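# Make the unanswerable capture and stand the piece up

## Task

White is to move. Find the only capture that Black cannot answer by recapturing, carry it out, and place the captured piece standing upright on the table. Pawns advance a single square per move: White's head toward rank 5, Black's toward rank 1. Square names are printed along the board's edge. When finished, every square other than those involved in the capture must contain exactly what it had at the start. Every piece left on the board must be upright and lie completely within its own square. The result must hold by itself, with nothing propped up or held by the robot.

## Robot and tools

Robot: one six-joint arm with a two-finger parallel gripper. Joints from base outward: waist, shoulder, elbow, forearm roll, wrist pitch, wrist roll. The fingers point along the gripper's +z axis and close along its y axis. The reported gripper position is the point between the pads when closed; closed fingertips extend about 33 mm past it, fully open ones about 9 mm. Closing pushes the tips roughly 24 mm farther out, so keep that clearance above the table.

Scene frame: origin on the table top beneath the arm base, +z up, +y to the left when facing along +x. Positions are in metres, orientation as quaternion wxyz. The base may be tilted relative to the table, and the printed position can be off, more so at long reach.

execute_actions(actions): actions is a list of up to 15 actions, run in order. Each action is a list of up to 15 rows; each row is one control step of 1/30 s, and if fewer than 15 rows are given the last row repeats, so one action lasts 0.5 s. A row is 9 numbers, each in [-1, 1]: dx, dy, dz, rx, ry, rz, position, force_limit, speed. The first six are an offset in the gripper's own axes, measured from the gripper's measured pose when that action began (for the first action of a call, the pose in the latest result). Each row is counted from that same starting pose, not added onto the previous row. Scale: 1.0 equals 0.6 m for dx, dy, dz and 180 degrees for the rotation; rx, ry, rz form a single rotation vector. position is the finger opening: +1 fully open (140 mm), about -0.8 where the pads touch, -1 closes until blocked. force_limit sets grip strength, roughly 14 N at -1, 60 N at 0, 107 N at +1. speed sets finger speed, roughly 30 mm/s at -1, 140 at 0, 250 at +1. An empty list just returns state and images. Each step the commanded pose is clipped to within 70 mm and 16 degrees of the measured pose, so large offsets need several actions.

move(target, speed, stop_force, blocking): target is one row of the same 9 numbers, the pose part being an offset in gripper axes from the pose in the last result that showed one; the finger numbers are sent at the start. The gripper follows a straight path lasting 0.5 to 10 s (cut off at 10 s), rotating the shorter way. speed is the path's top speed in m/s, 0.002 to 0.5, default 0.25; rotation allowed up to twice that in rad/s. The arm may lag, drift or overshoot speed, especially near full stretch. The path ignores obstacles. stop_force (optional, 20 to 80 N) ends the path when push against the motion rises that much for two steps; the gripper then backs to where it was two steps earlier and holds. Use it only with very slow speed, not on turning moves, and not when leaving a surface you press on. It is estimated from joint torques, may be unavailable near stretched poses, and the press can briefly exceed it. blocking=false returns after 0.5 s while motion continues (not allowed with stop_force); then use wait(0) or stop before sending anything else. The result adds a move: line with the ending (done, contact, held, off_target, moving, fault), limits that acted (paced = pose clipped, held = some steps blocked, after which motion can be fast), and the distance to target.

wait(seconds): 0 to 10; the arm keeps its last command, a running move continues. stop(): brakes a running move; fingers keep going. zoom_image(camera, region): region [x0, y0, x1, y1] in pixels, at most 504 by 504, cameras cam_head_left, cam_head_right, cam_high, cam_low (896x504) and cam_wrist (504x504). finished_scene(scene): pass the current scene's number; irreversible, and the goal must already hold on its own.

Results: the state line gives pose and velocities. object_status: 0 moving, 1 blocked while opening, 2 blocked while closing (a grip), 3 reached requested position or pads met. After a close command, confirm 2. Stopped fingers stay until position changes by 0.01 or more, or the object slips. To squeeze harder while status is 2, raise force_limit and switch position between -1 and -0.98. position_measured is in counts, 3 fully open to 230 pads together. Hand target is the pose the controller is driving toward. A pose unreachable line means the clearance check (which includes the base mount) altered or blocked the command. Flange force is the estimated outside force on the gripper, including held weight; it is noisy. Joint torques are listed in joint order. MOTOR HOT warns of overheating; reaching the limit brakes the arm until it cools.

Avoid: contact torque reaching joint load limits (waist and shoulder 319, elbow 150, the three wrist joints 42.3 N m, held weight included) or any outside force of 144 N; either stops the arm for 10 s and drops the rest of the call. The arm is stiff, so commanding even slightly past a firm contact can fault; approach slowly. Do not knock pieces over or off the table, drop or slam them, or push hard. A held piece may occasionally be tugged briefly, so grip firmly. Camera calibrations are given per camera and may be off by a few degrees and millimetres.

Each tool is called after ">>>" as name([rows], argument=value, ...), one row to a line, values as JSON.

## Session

>>> execute_actions(actions=[])

Scene clock: 0.00 s.
end_effector_position=(+0.0819, +0.4747, +0.2615) position_measured=3 object_status=3 end_effector_quat_wxyz=(+0.012, +0.756, +0.135, -0.641) end_effector_velocity=(-0.000, +0.000, -0.001) end_effector_angular_velocity=(-0.002, +0.001, +0.001)
Joint positions: [0.881 0.474 1.901 0.743 1.981 1.912]
Joint velocities: [ 0.001  0.002 -0.001 -0.    -0.     0.001]
Joint torques (N m, as the joint torque sensors report them, + toward a larger angle): no reading
Flange force (N, the push that the arm receives, along the gripper's own x y z axes): no reading
Hand target: +0.082, +0.475, +0.262; +0.012, +0.756, +0.135, -0.641
camera_calibration (this result's frames):
cam_wrist: T_world_to_cam=[[0.196807, -0.946502, -0.255734, 0.503466], [0.271922, -0.197909, 0.941749, -0.180741], [-0.941979, -0.254883, 0.218425, 0.335865], [0, 0, 0, 1]] pos_world=[0.26644, 0.526368, 0.225604]

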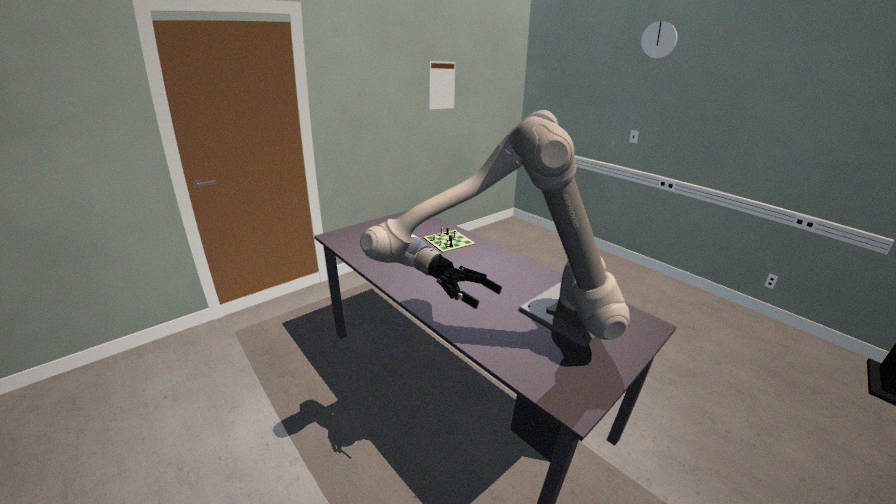

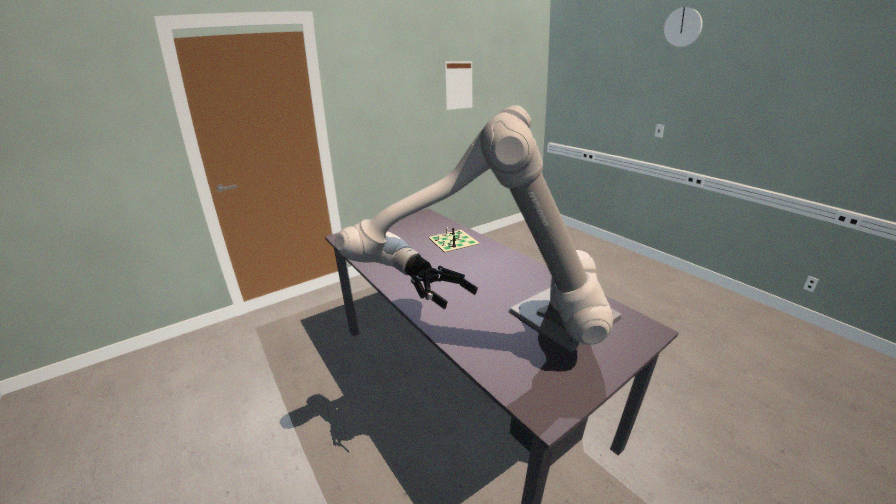

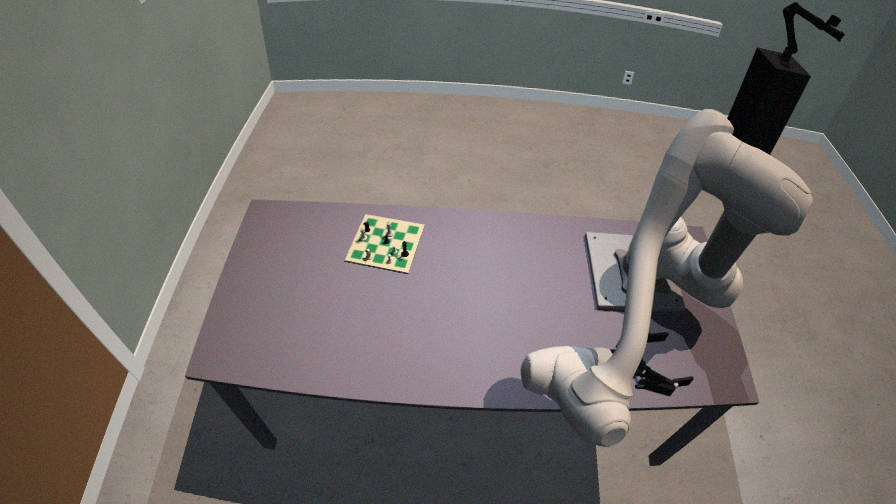

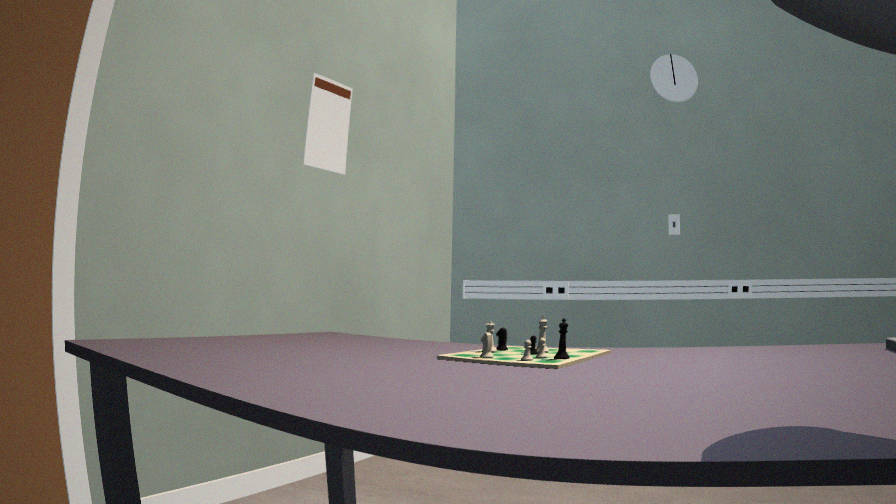

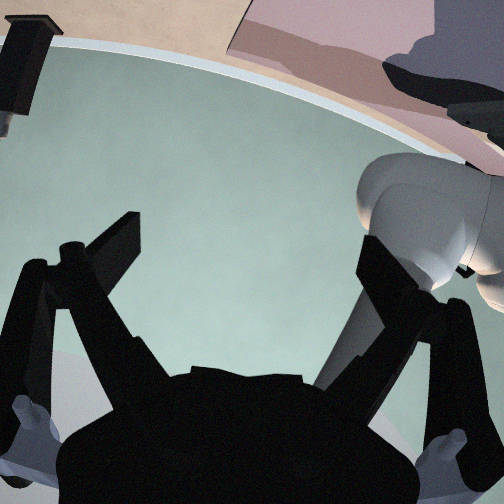

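>>> zoom_image(camera="cam_high", region=[340, 205, 430, 280])

>>> zoom_image(camera="cam_low", region=[430, 305, 620, 380])

>>> zoom_image(camera="cam_low", region=[475, 310, 580, 370])

>>> zoom_image(camera="cam_head_right", region=[425, 218, 485, 258])

>>> zoom_image(camera="cam_head_left", region=[420, 218, 480, 258])

Region (340, 205, 430, 280) of cam_high's 896x504 image, scaled by 5.600, with more detail than that image has.

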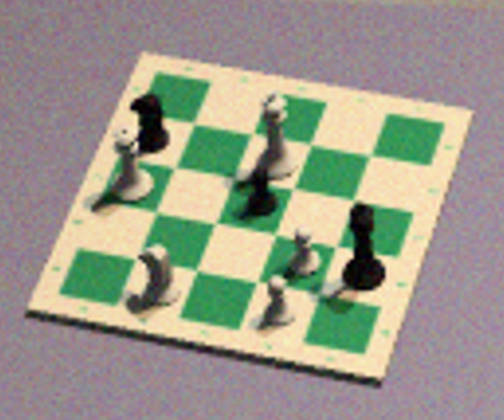

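Region (430, 305, 620, 380) of cam_low's 896x504 image, scaled by 2.653, with more detail than that image has; it fills the top 199 rows of this view, and the rest is white.

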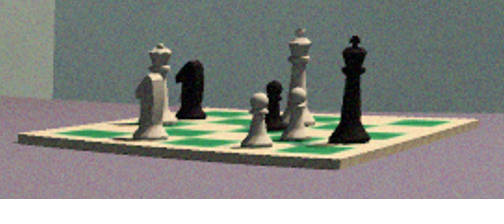

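Region (475, 310, 580, 370) of cam_low's 896x504 image, scaled by 4.800, with more detail than that image has; it fills the top 288 rows of this view, and the rest is white.

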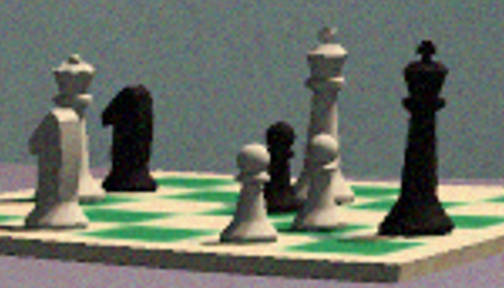

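Region (425, 218, 485, 258) of cam_head_right's 896x504 image, scaled by 8.400, with more detail than that image has.

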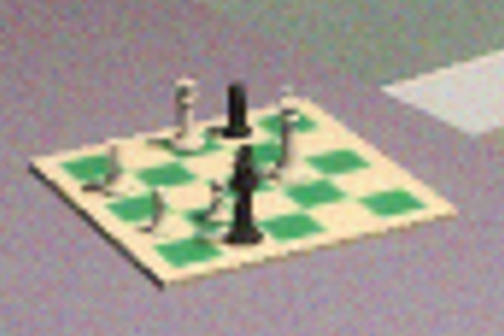

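Region (420, 218, 480, 258) of cam_head_left's 896x504 image, scaled by 8.400, with more detail than that image has.

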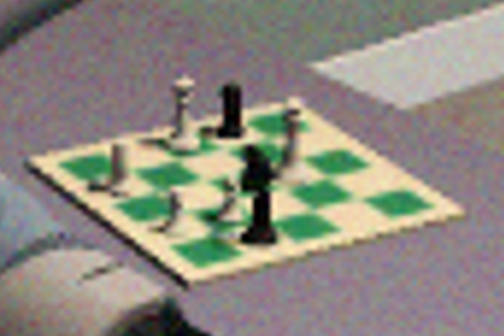

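Qxknight is the safe capture here, because the black knight defends the centre pawn and nothing defends the knight. I'm moving toward the board.

>>> move(target=[0.1788, 0.991, -0.8765, 0.0473, 0.4448, 0.1398, 0.3, 0, 0], speed=0.45)

Scene clock: 39.77 s.
end_effector_position=(+0.7353, +0.0229, +0.1598) position_measured=91 object_status=3 end_effector_quat_wxyz=(-0.000, +0.996, -0.088, +0.001) end_effector_velocity=(+0.000, -0.000, +0.000) end_effector_angular_velocity=(+0.000, -0.000, -0.000)
Joint positions: [-0.012  0.387  1.652 -0.001  1.098  1.732]
Joint velocities: [-0.001  0.    -0.001  0.     0.    -0.001]
Joint torques (N m, as the joint torque sensors report them, + toward a larger angle): [ -2.29 -76.18 -38.65   3.64   0.39   0.29]
Flange force (N, the push that the arm receives, along the gripper's own x y z axes): [-5.1 -2.5 1.4]
Hand target: +0.735, +0.023, +0.160; -0.000, +0.996, -0.088, +0.001
Off the commanded pose: 0.000 m, 0 deg.
move: done; limits=paced
camera_calibration (this result's frames):
cam_wrist: T_world_to_cam=[[-0.0770267, -0.996356, -0.0366283, 0.0887425], [-0.918177, 0.0565679, 0.392111, 0.605104], [-0.38861, 0.0638343, -0.919188, 0.626013], [0, 0, 0, 1]] pos_world=[0.805703, 0.0142286, 0.341406]

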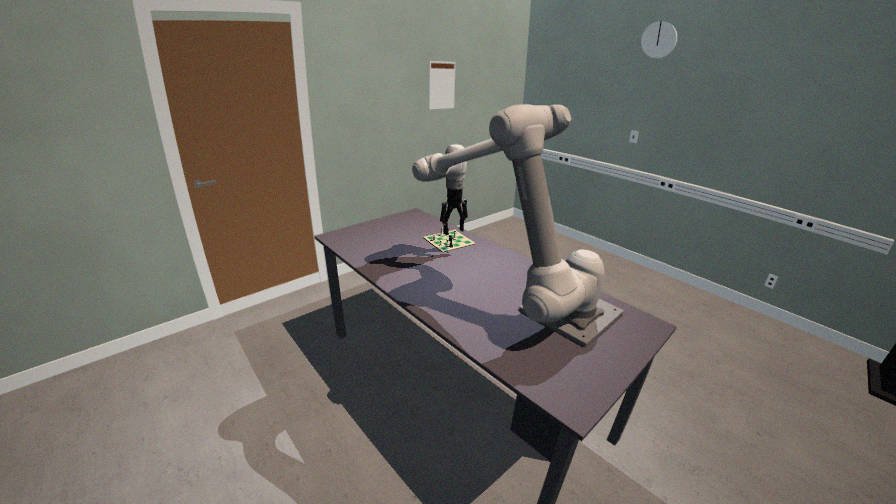

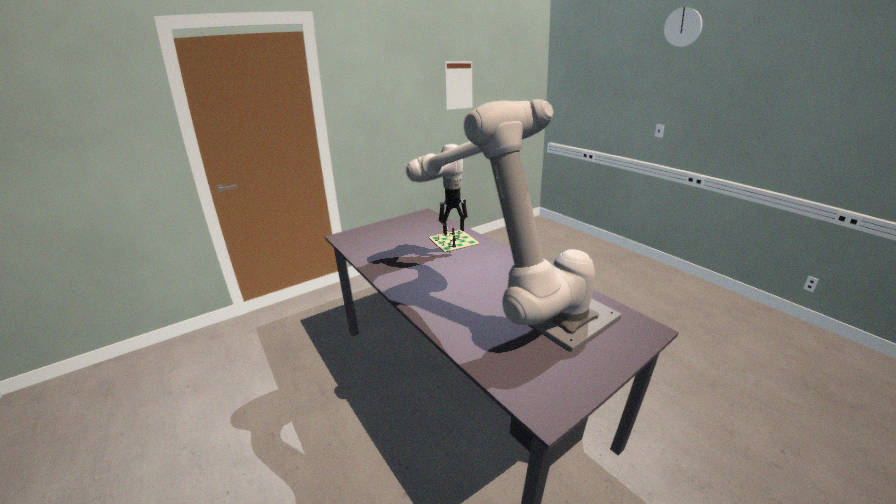

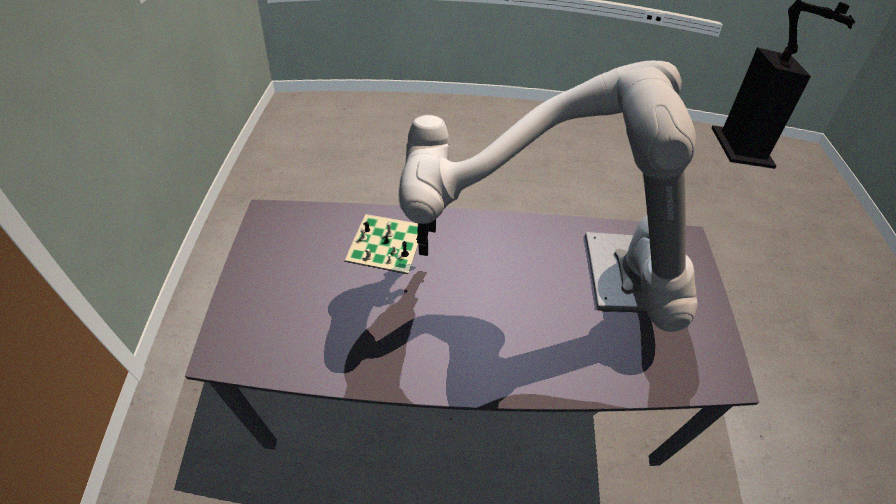

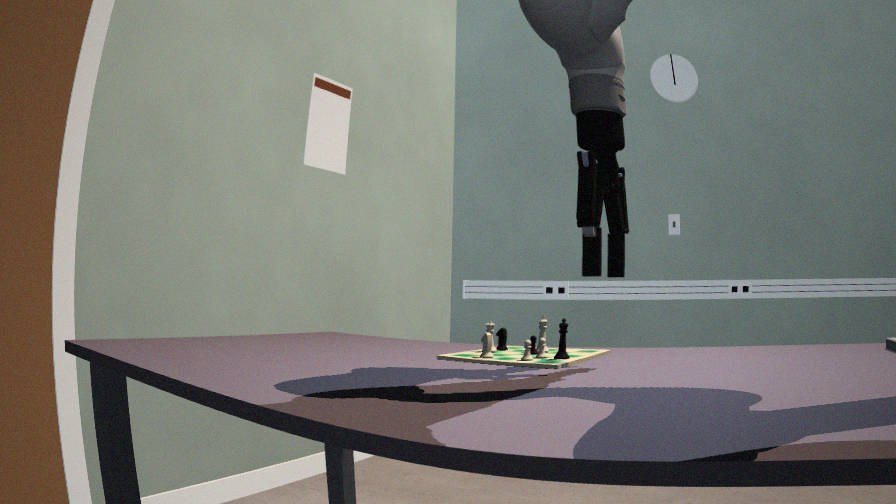

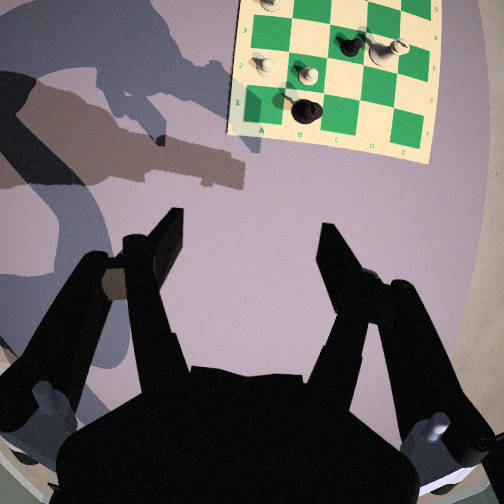

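>>> move(target=[0.4013, 0.1841, 0.0747, 0, 0, 0, -0.42, 0, 0], speed=0.35)

>>> zoom_image(camera="cam_wrist", region=[180, 150, 320, 290])

>>> zoom_image(camera="cam_low", region=[460, 270, 560, 370])

Scene clock: 51.97 s.
end_effector_position=(+0.9534, -0.1276, +0.1155) position_measured=182 object_status=3 end_effector_quat_wxyz=(+0.000, +0.996, -0.088, +0.001) end_effector_velocity=(+0.001, -0.000, +0.001) end_effector_angular_velocity=(-0.000, -0.000, +0.001)
Joint positions: [-0.166  0.76   1.122 -0.     1.255  1.578]
Joint velocities: [ 0.     0.001 -0.003 -0.     0.002 -0.001]
Joint torques (N m, as the joint torque sensors report them, + toward a larger angle): [  -2.3  -111.59  -42.97    3.83    0.33    0.19]
Flange force (N, the push that the arm receives, along the gripper's own x y z axes): [-10.2 -2.2 3.7]
Hand target: +0.953, -0.128, +0.115; +0.000, +0.996, -0.088, +0.001
Off the commanded pose: 0.001 m, 0 deg.
move: done
camera_calibration (this result's frames):
cam_wrist: T_world_to_cam=[[-0.0768907, -0.996373, -0.03645, -0.0461788], [-0.918257, 0.0565246, 0.39193, 0.831269], [-0.388448, 0.0636062, -0.919273, 0.679466], [0, 0, 0, 1]] pos_world=[1.02371, -0.136217, 0.297133]

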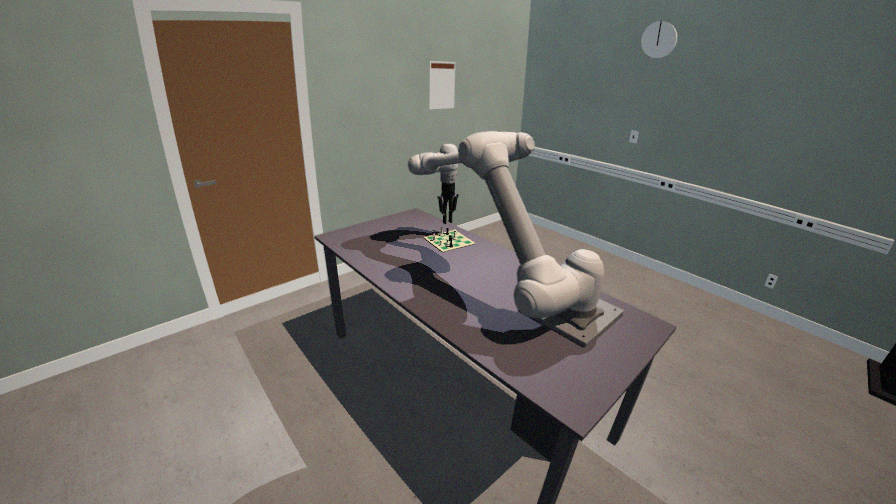

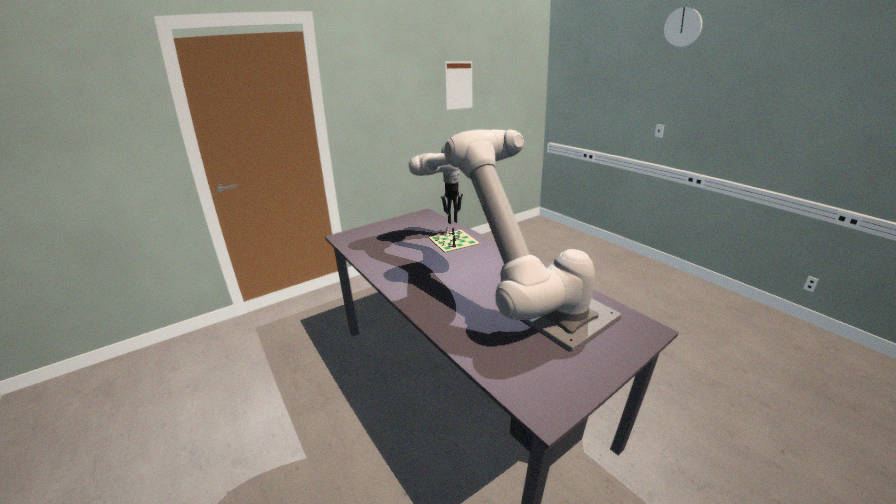

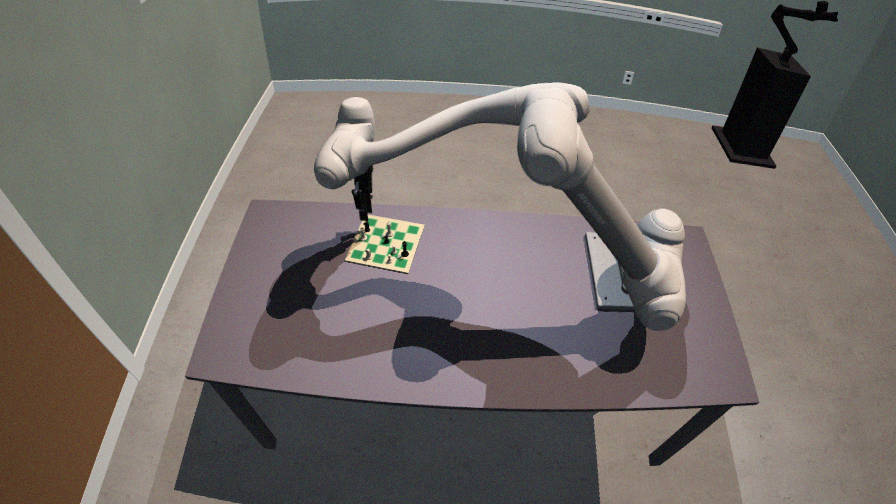

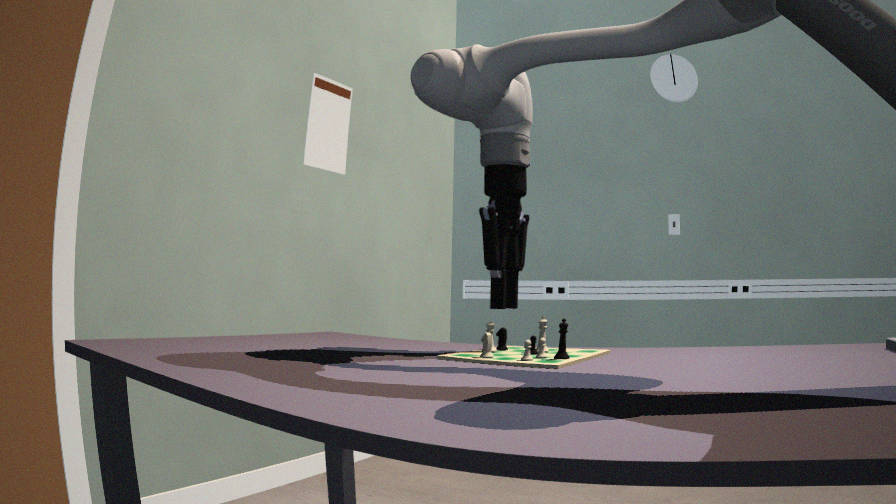

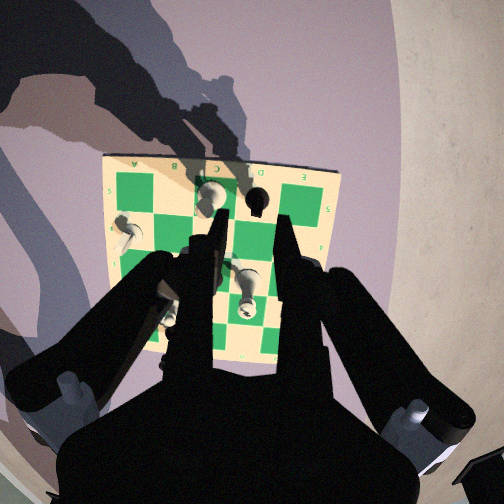

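Region (180, 150, 320, 290) of cam_wrist's 504x504 image, scaled by 3.600, with more detail than that image has.

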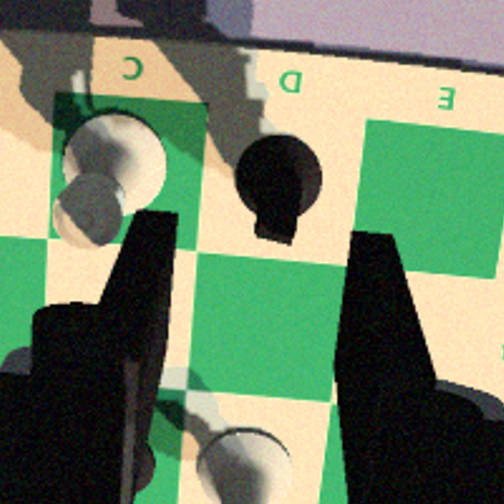

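Region (460, 270, 560, 370) of cam_low's 896x504 image, scaled by 5.040, with more detail than that image has.

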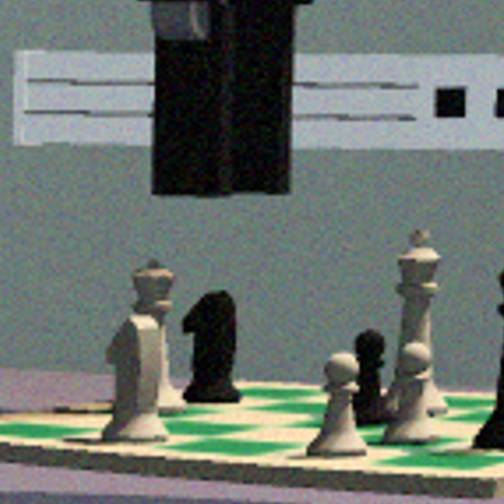

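>>> zoom_image(camera="cam_wrist", region=[220, 175, 295, 250])

Region (220, 175, 295, 250) of cam_wrist's 504x504 image, scaled by 6.720, with more detail than that image has.

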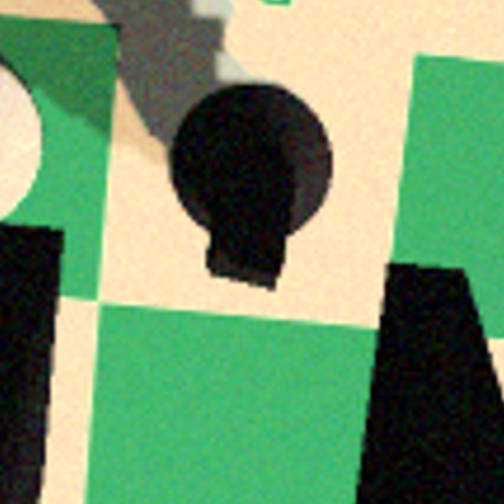

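>>> move(target=[0.0075, 0.0053, 0.095, 0, 0, 0.0556, -0.48, 0, 0], speed=0.12)

>>> zoom_image(camera="cam_wrist", region=[170, 160, 310, 300])

>>> zoom_image(camera="cam_low", region=[460, 270, 560, 370])

Scene clock: 79.67 s.
end_effector_position=(+0.9574, -0.1315, +0.0586) position_measured=190 object_status=3 end_effector_quat_wxyz=(-0.000, +0.985, -0.174, +0.001) end_effector_velocity=(-0.000, -0.001, -0.003) end_effector_angular_velocity=(+0.000, +0.003, -0.004)
Joint positions: [-0.169  0.803  1.153  0.     1.182  1.749]
Joint velocities: [-0.001  0.003 -0.    -0.    -0.     0.003]
Joint torques (N m, as the joint torque sensors report them, + toward a larger angle): [  -4.27 -115.94  -40.19    3.97    0.19    0.  ]
Flange force (N, the push that the arm receives, along the gripper's own x y z axes): [-0.7 -4.1 4.1]
Hand target: +0.957, -0.132, +0.058; -0.000, +0.985, -0.174, +0.001
Off the commanded pose: 0.000 m, 0 deg.
move: done
camera_calibration (this result's frames):
cam_wrist: T_world_to_cam=[[-0.248914, -0.967819, -0.036982, 0.116657], [-0.89451, 0.215084, 0.391908, 0.855589], [-0.371342, 0.130632, -0.919261, 0.621383], [0, 0, 0, 1]] pos_world=[1.02512, -0.152293, 0.240215]

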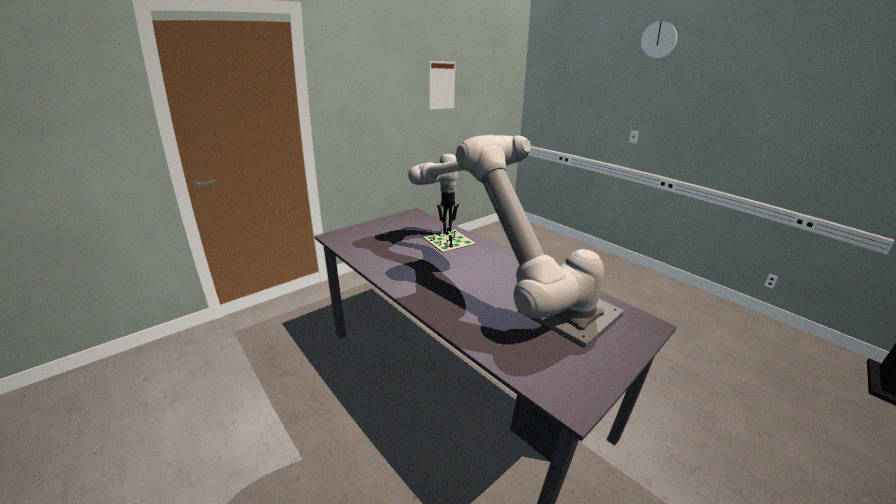

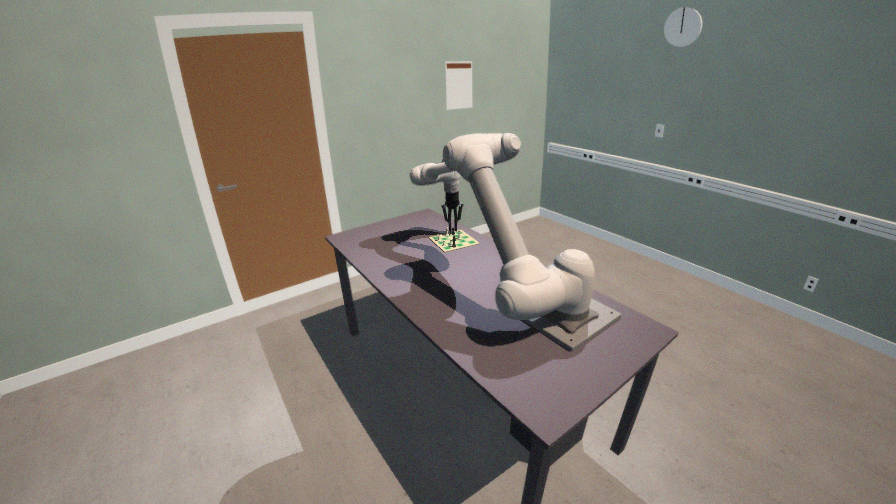

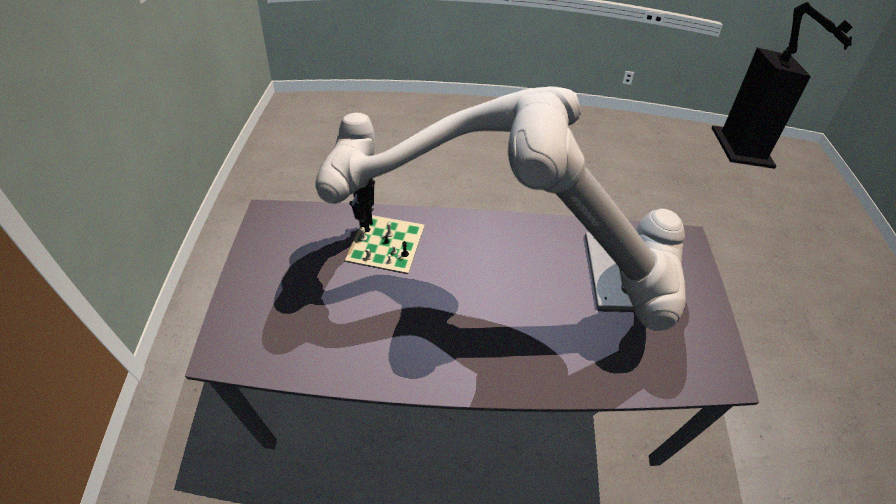

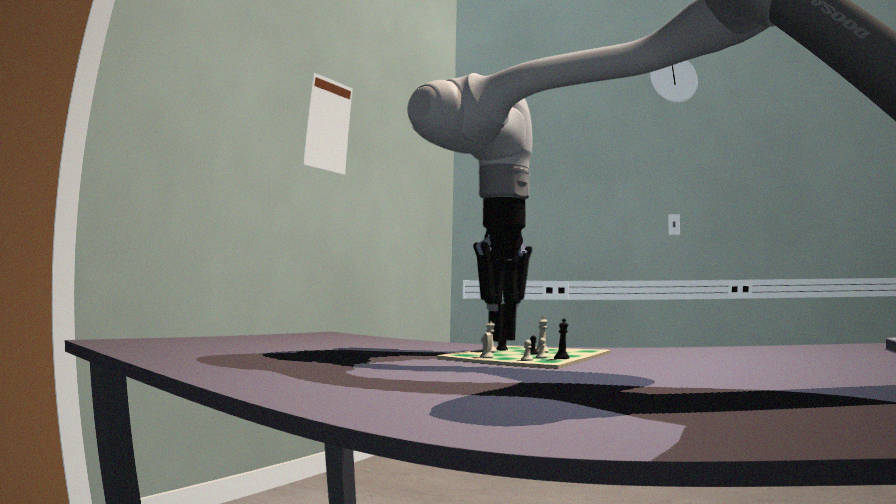

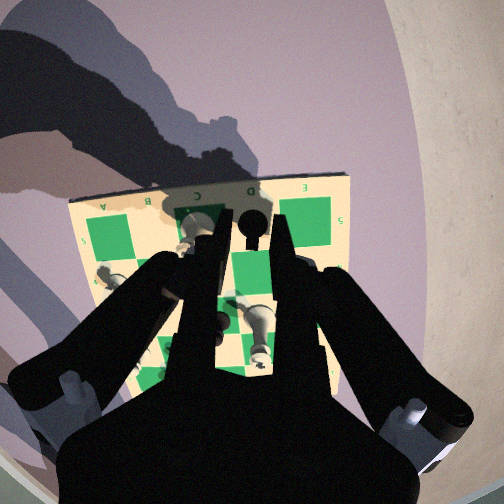

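Region (170, 160, 310, 300) of cam_wrist's 504x504 image, scaled by 3.600, with more detail than that image has.

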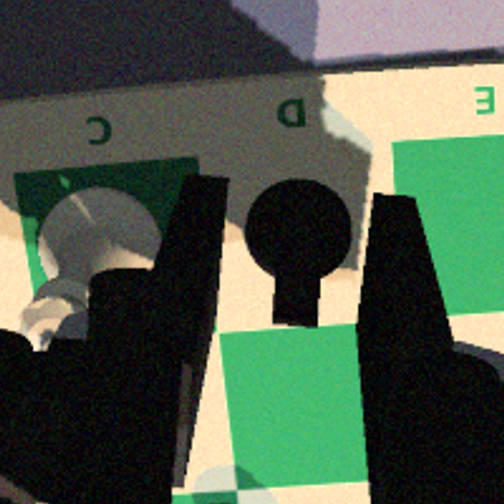

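Region (460, 270, 560, 370) of cam_low's 896x504 image, scaled by 5.040, with more detail than that image has.

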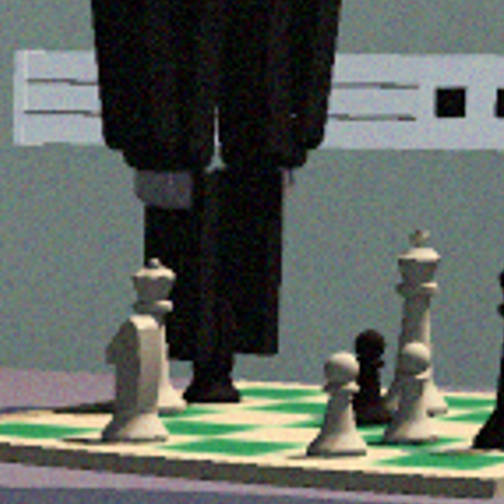

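>>> execute_actions([
  [[0,0.001,0,0,0,0,-1,0,-0.5]],
])

>>> zoom_image(camera="cam_wrist", region=[170, 160, 310, 300])

Scene clock: 100.40 s.
end_effector_position=(+0.9571, -0.1321, +0.0585) position_measured=223 object_status=2 end_effector_quat_wxyz=(-0.000, +0.985, -0.174, +0.001) end_effector_velocity=(+0.000, +0.001, +0.001) end_effector_angular_velocity=(+0.001, -0.002, -0.000)
Joint positions: [-0.17   0.802  1.153 -0.     1.182  1.748]
Joint velocities: [ 0.    -0.002  0.001  0.001 -0.     0.   ]
Joint torques (N m, as the joint torque sensors report them, + toward a larger angle): [  -2.45 -115.54  -39.82    4.32    0.15    0.38]
Flange force (N, the push that the arm receives, along the gripper's own x y z axes): [-0.9 -2.2 2.4]
Hand target: +0.957, -0.132, +0.059; -0.000, +0.985, -0.174, +0.001
Off the commanded pose: 0.000 m, 0 deg.
camera_calibration (this result's frames):
cam_wrist: T_world_to_cam=[[-0.248877, -0.967833, -0.0368817, 0.115988], [-0.894479, 0.215076, 0.391982, 0.855516], [-0.37144, 0.130545, -0.919233, 0.621383], [0, 0, 0, 1]] pos_world=[1.02491, -0.152863, 0.240127]

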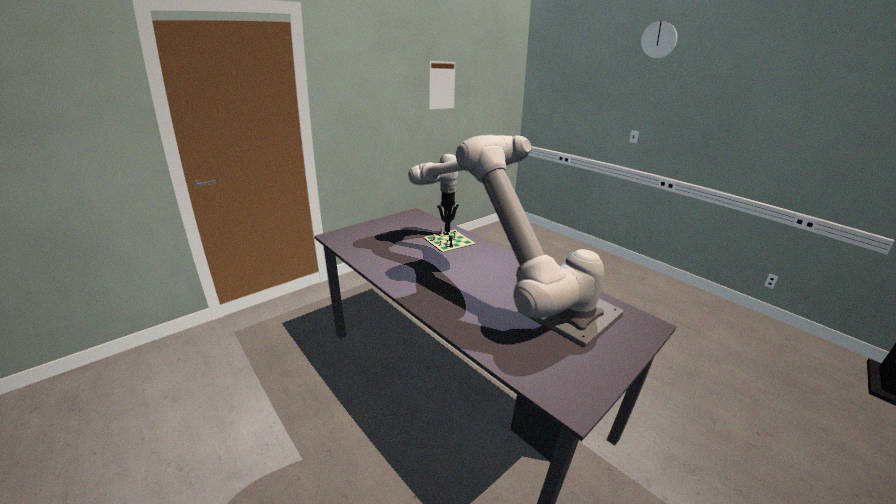

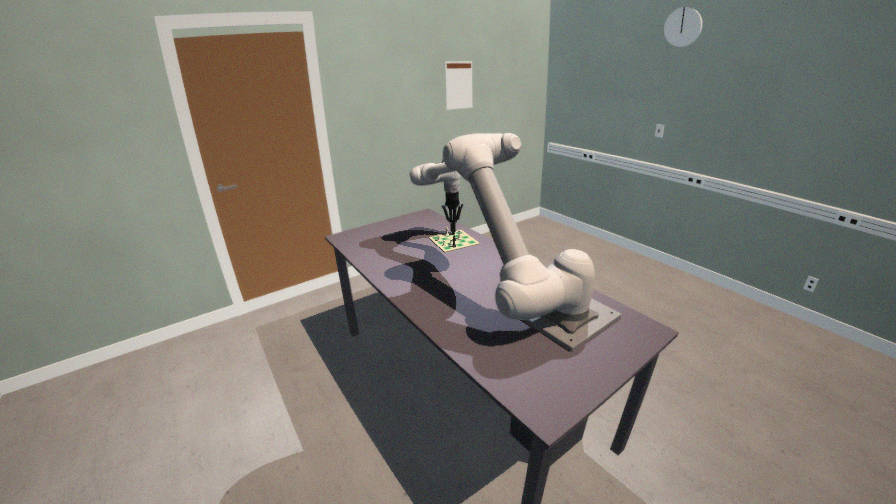

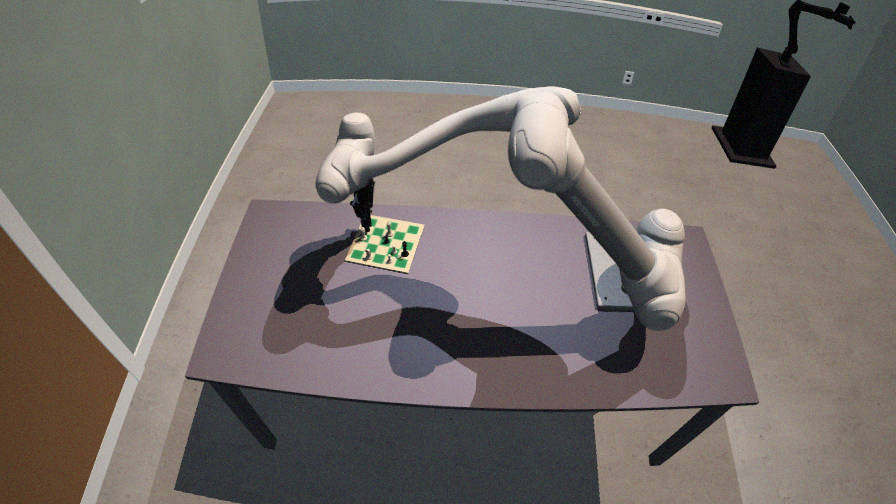

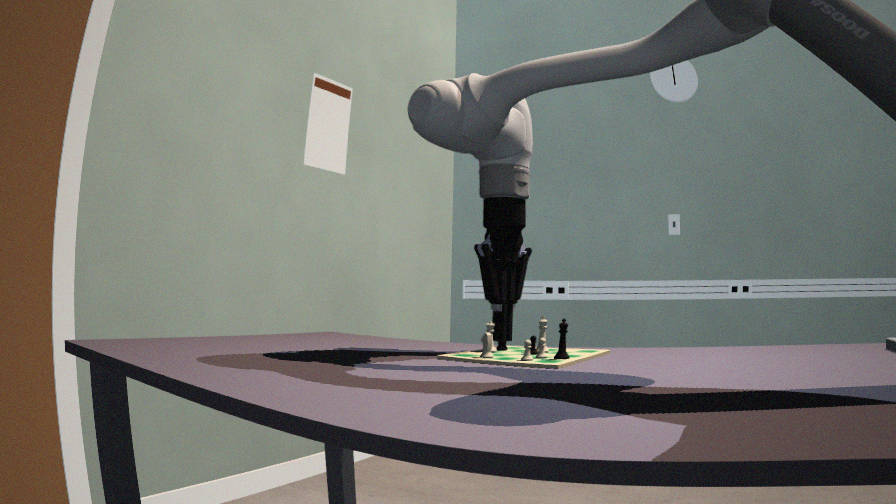

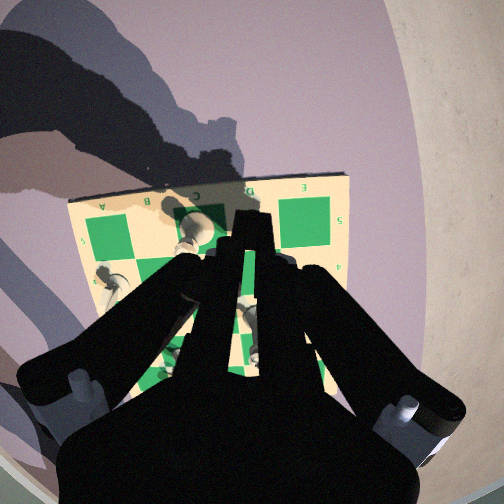

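Region (170, 160, 310, 300) of cam_wrist's 504x504 image, scaled by 3.600, with more detail than that image has.

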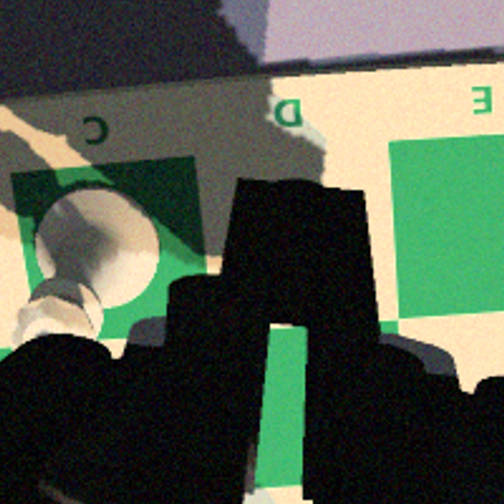

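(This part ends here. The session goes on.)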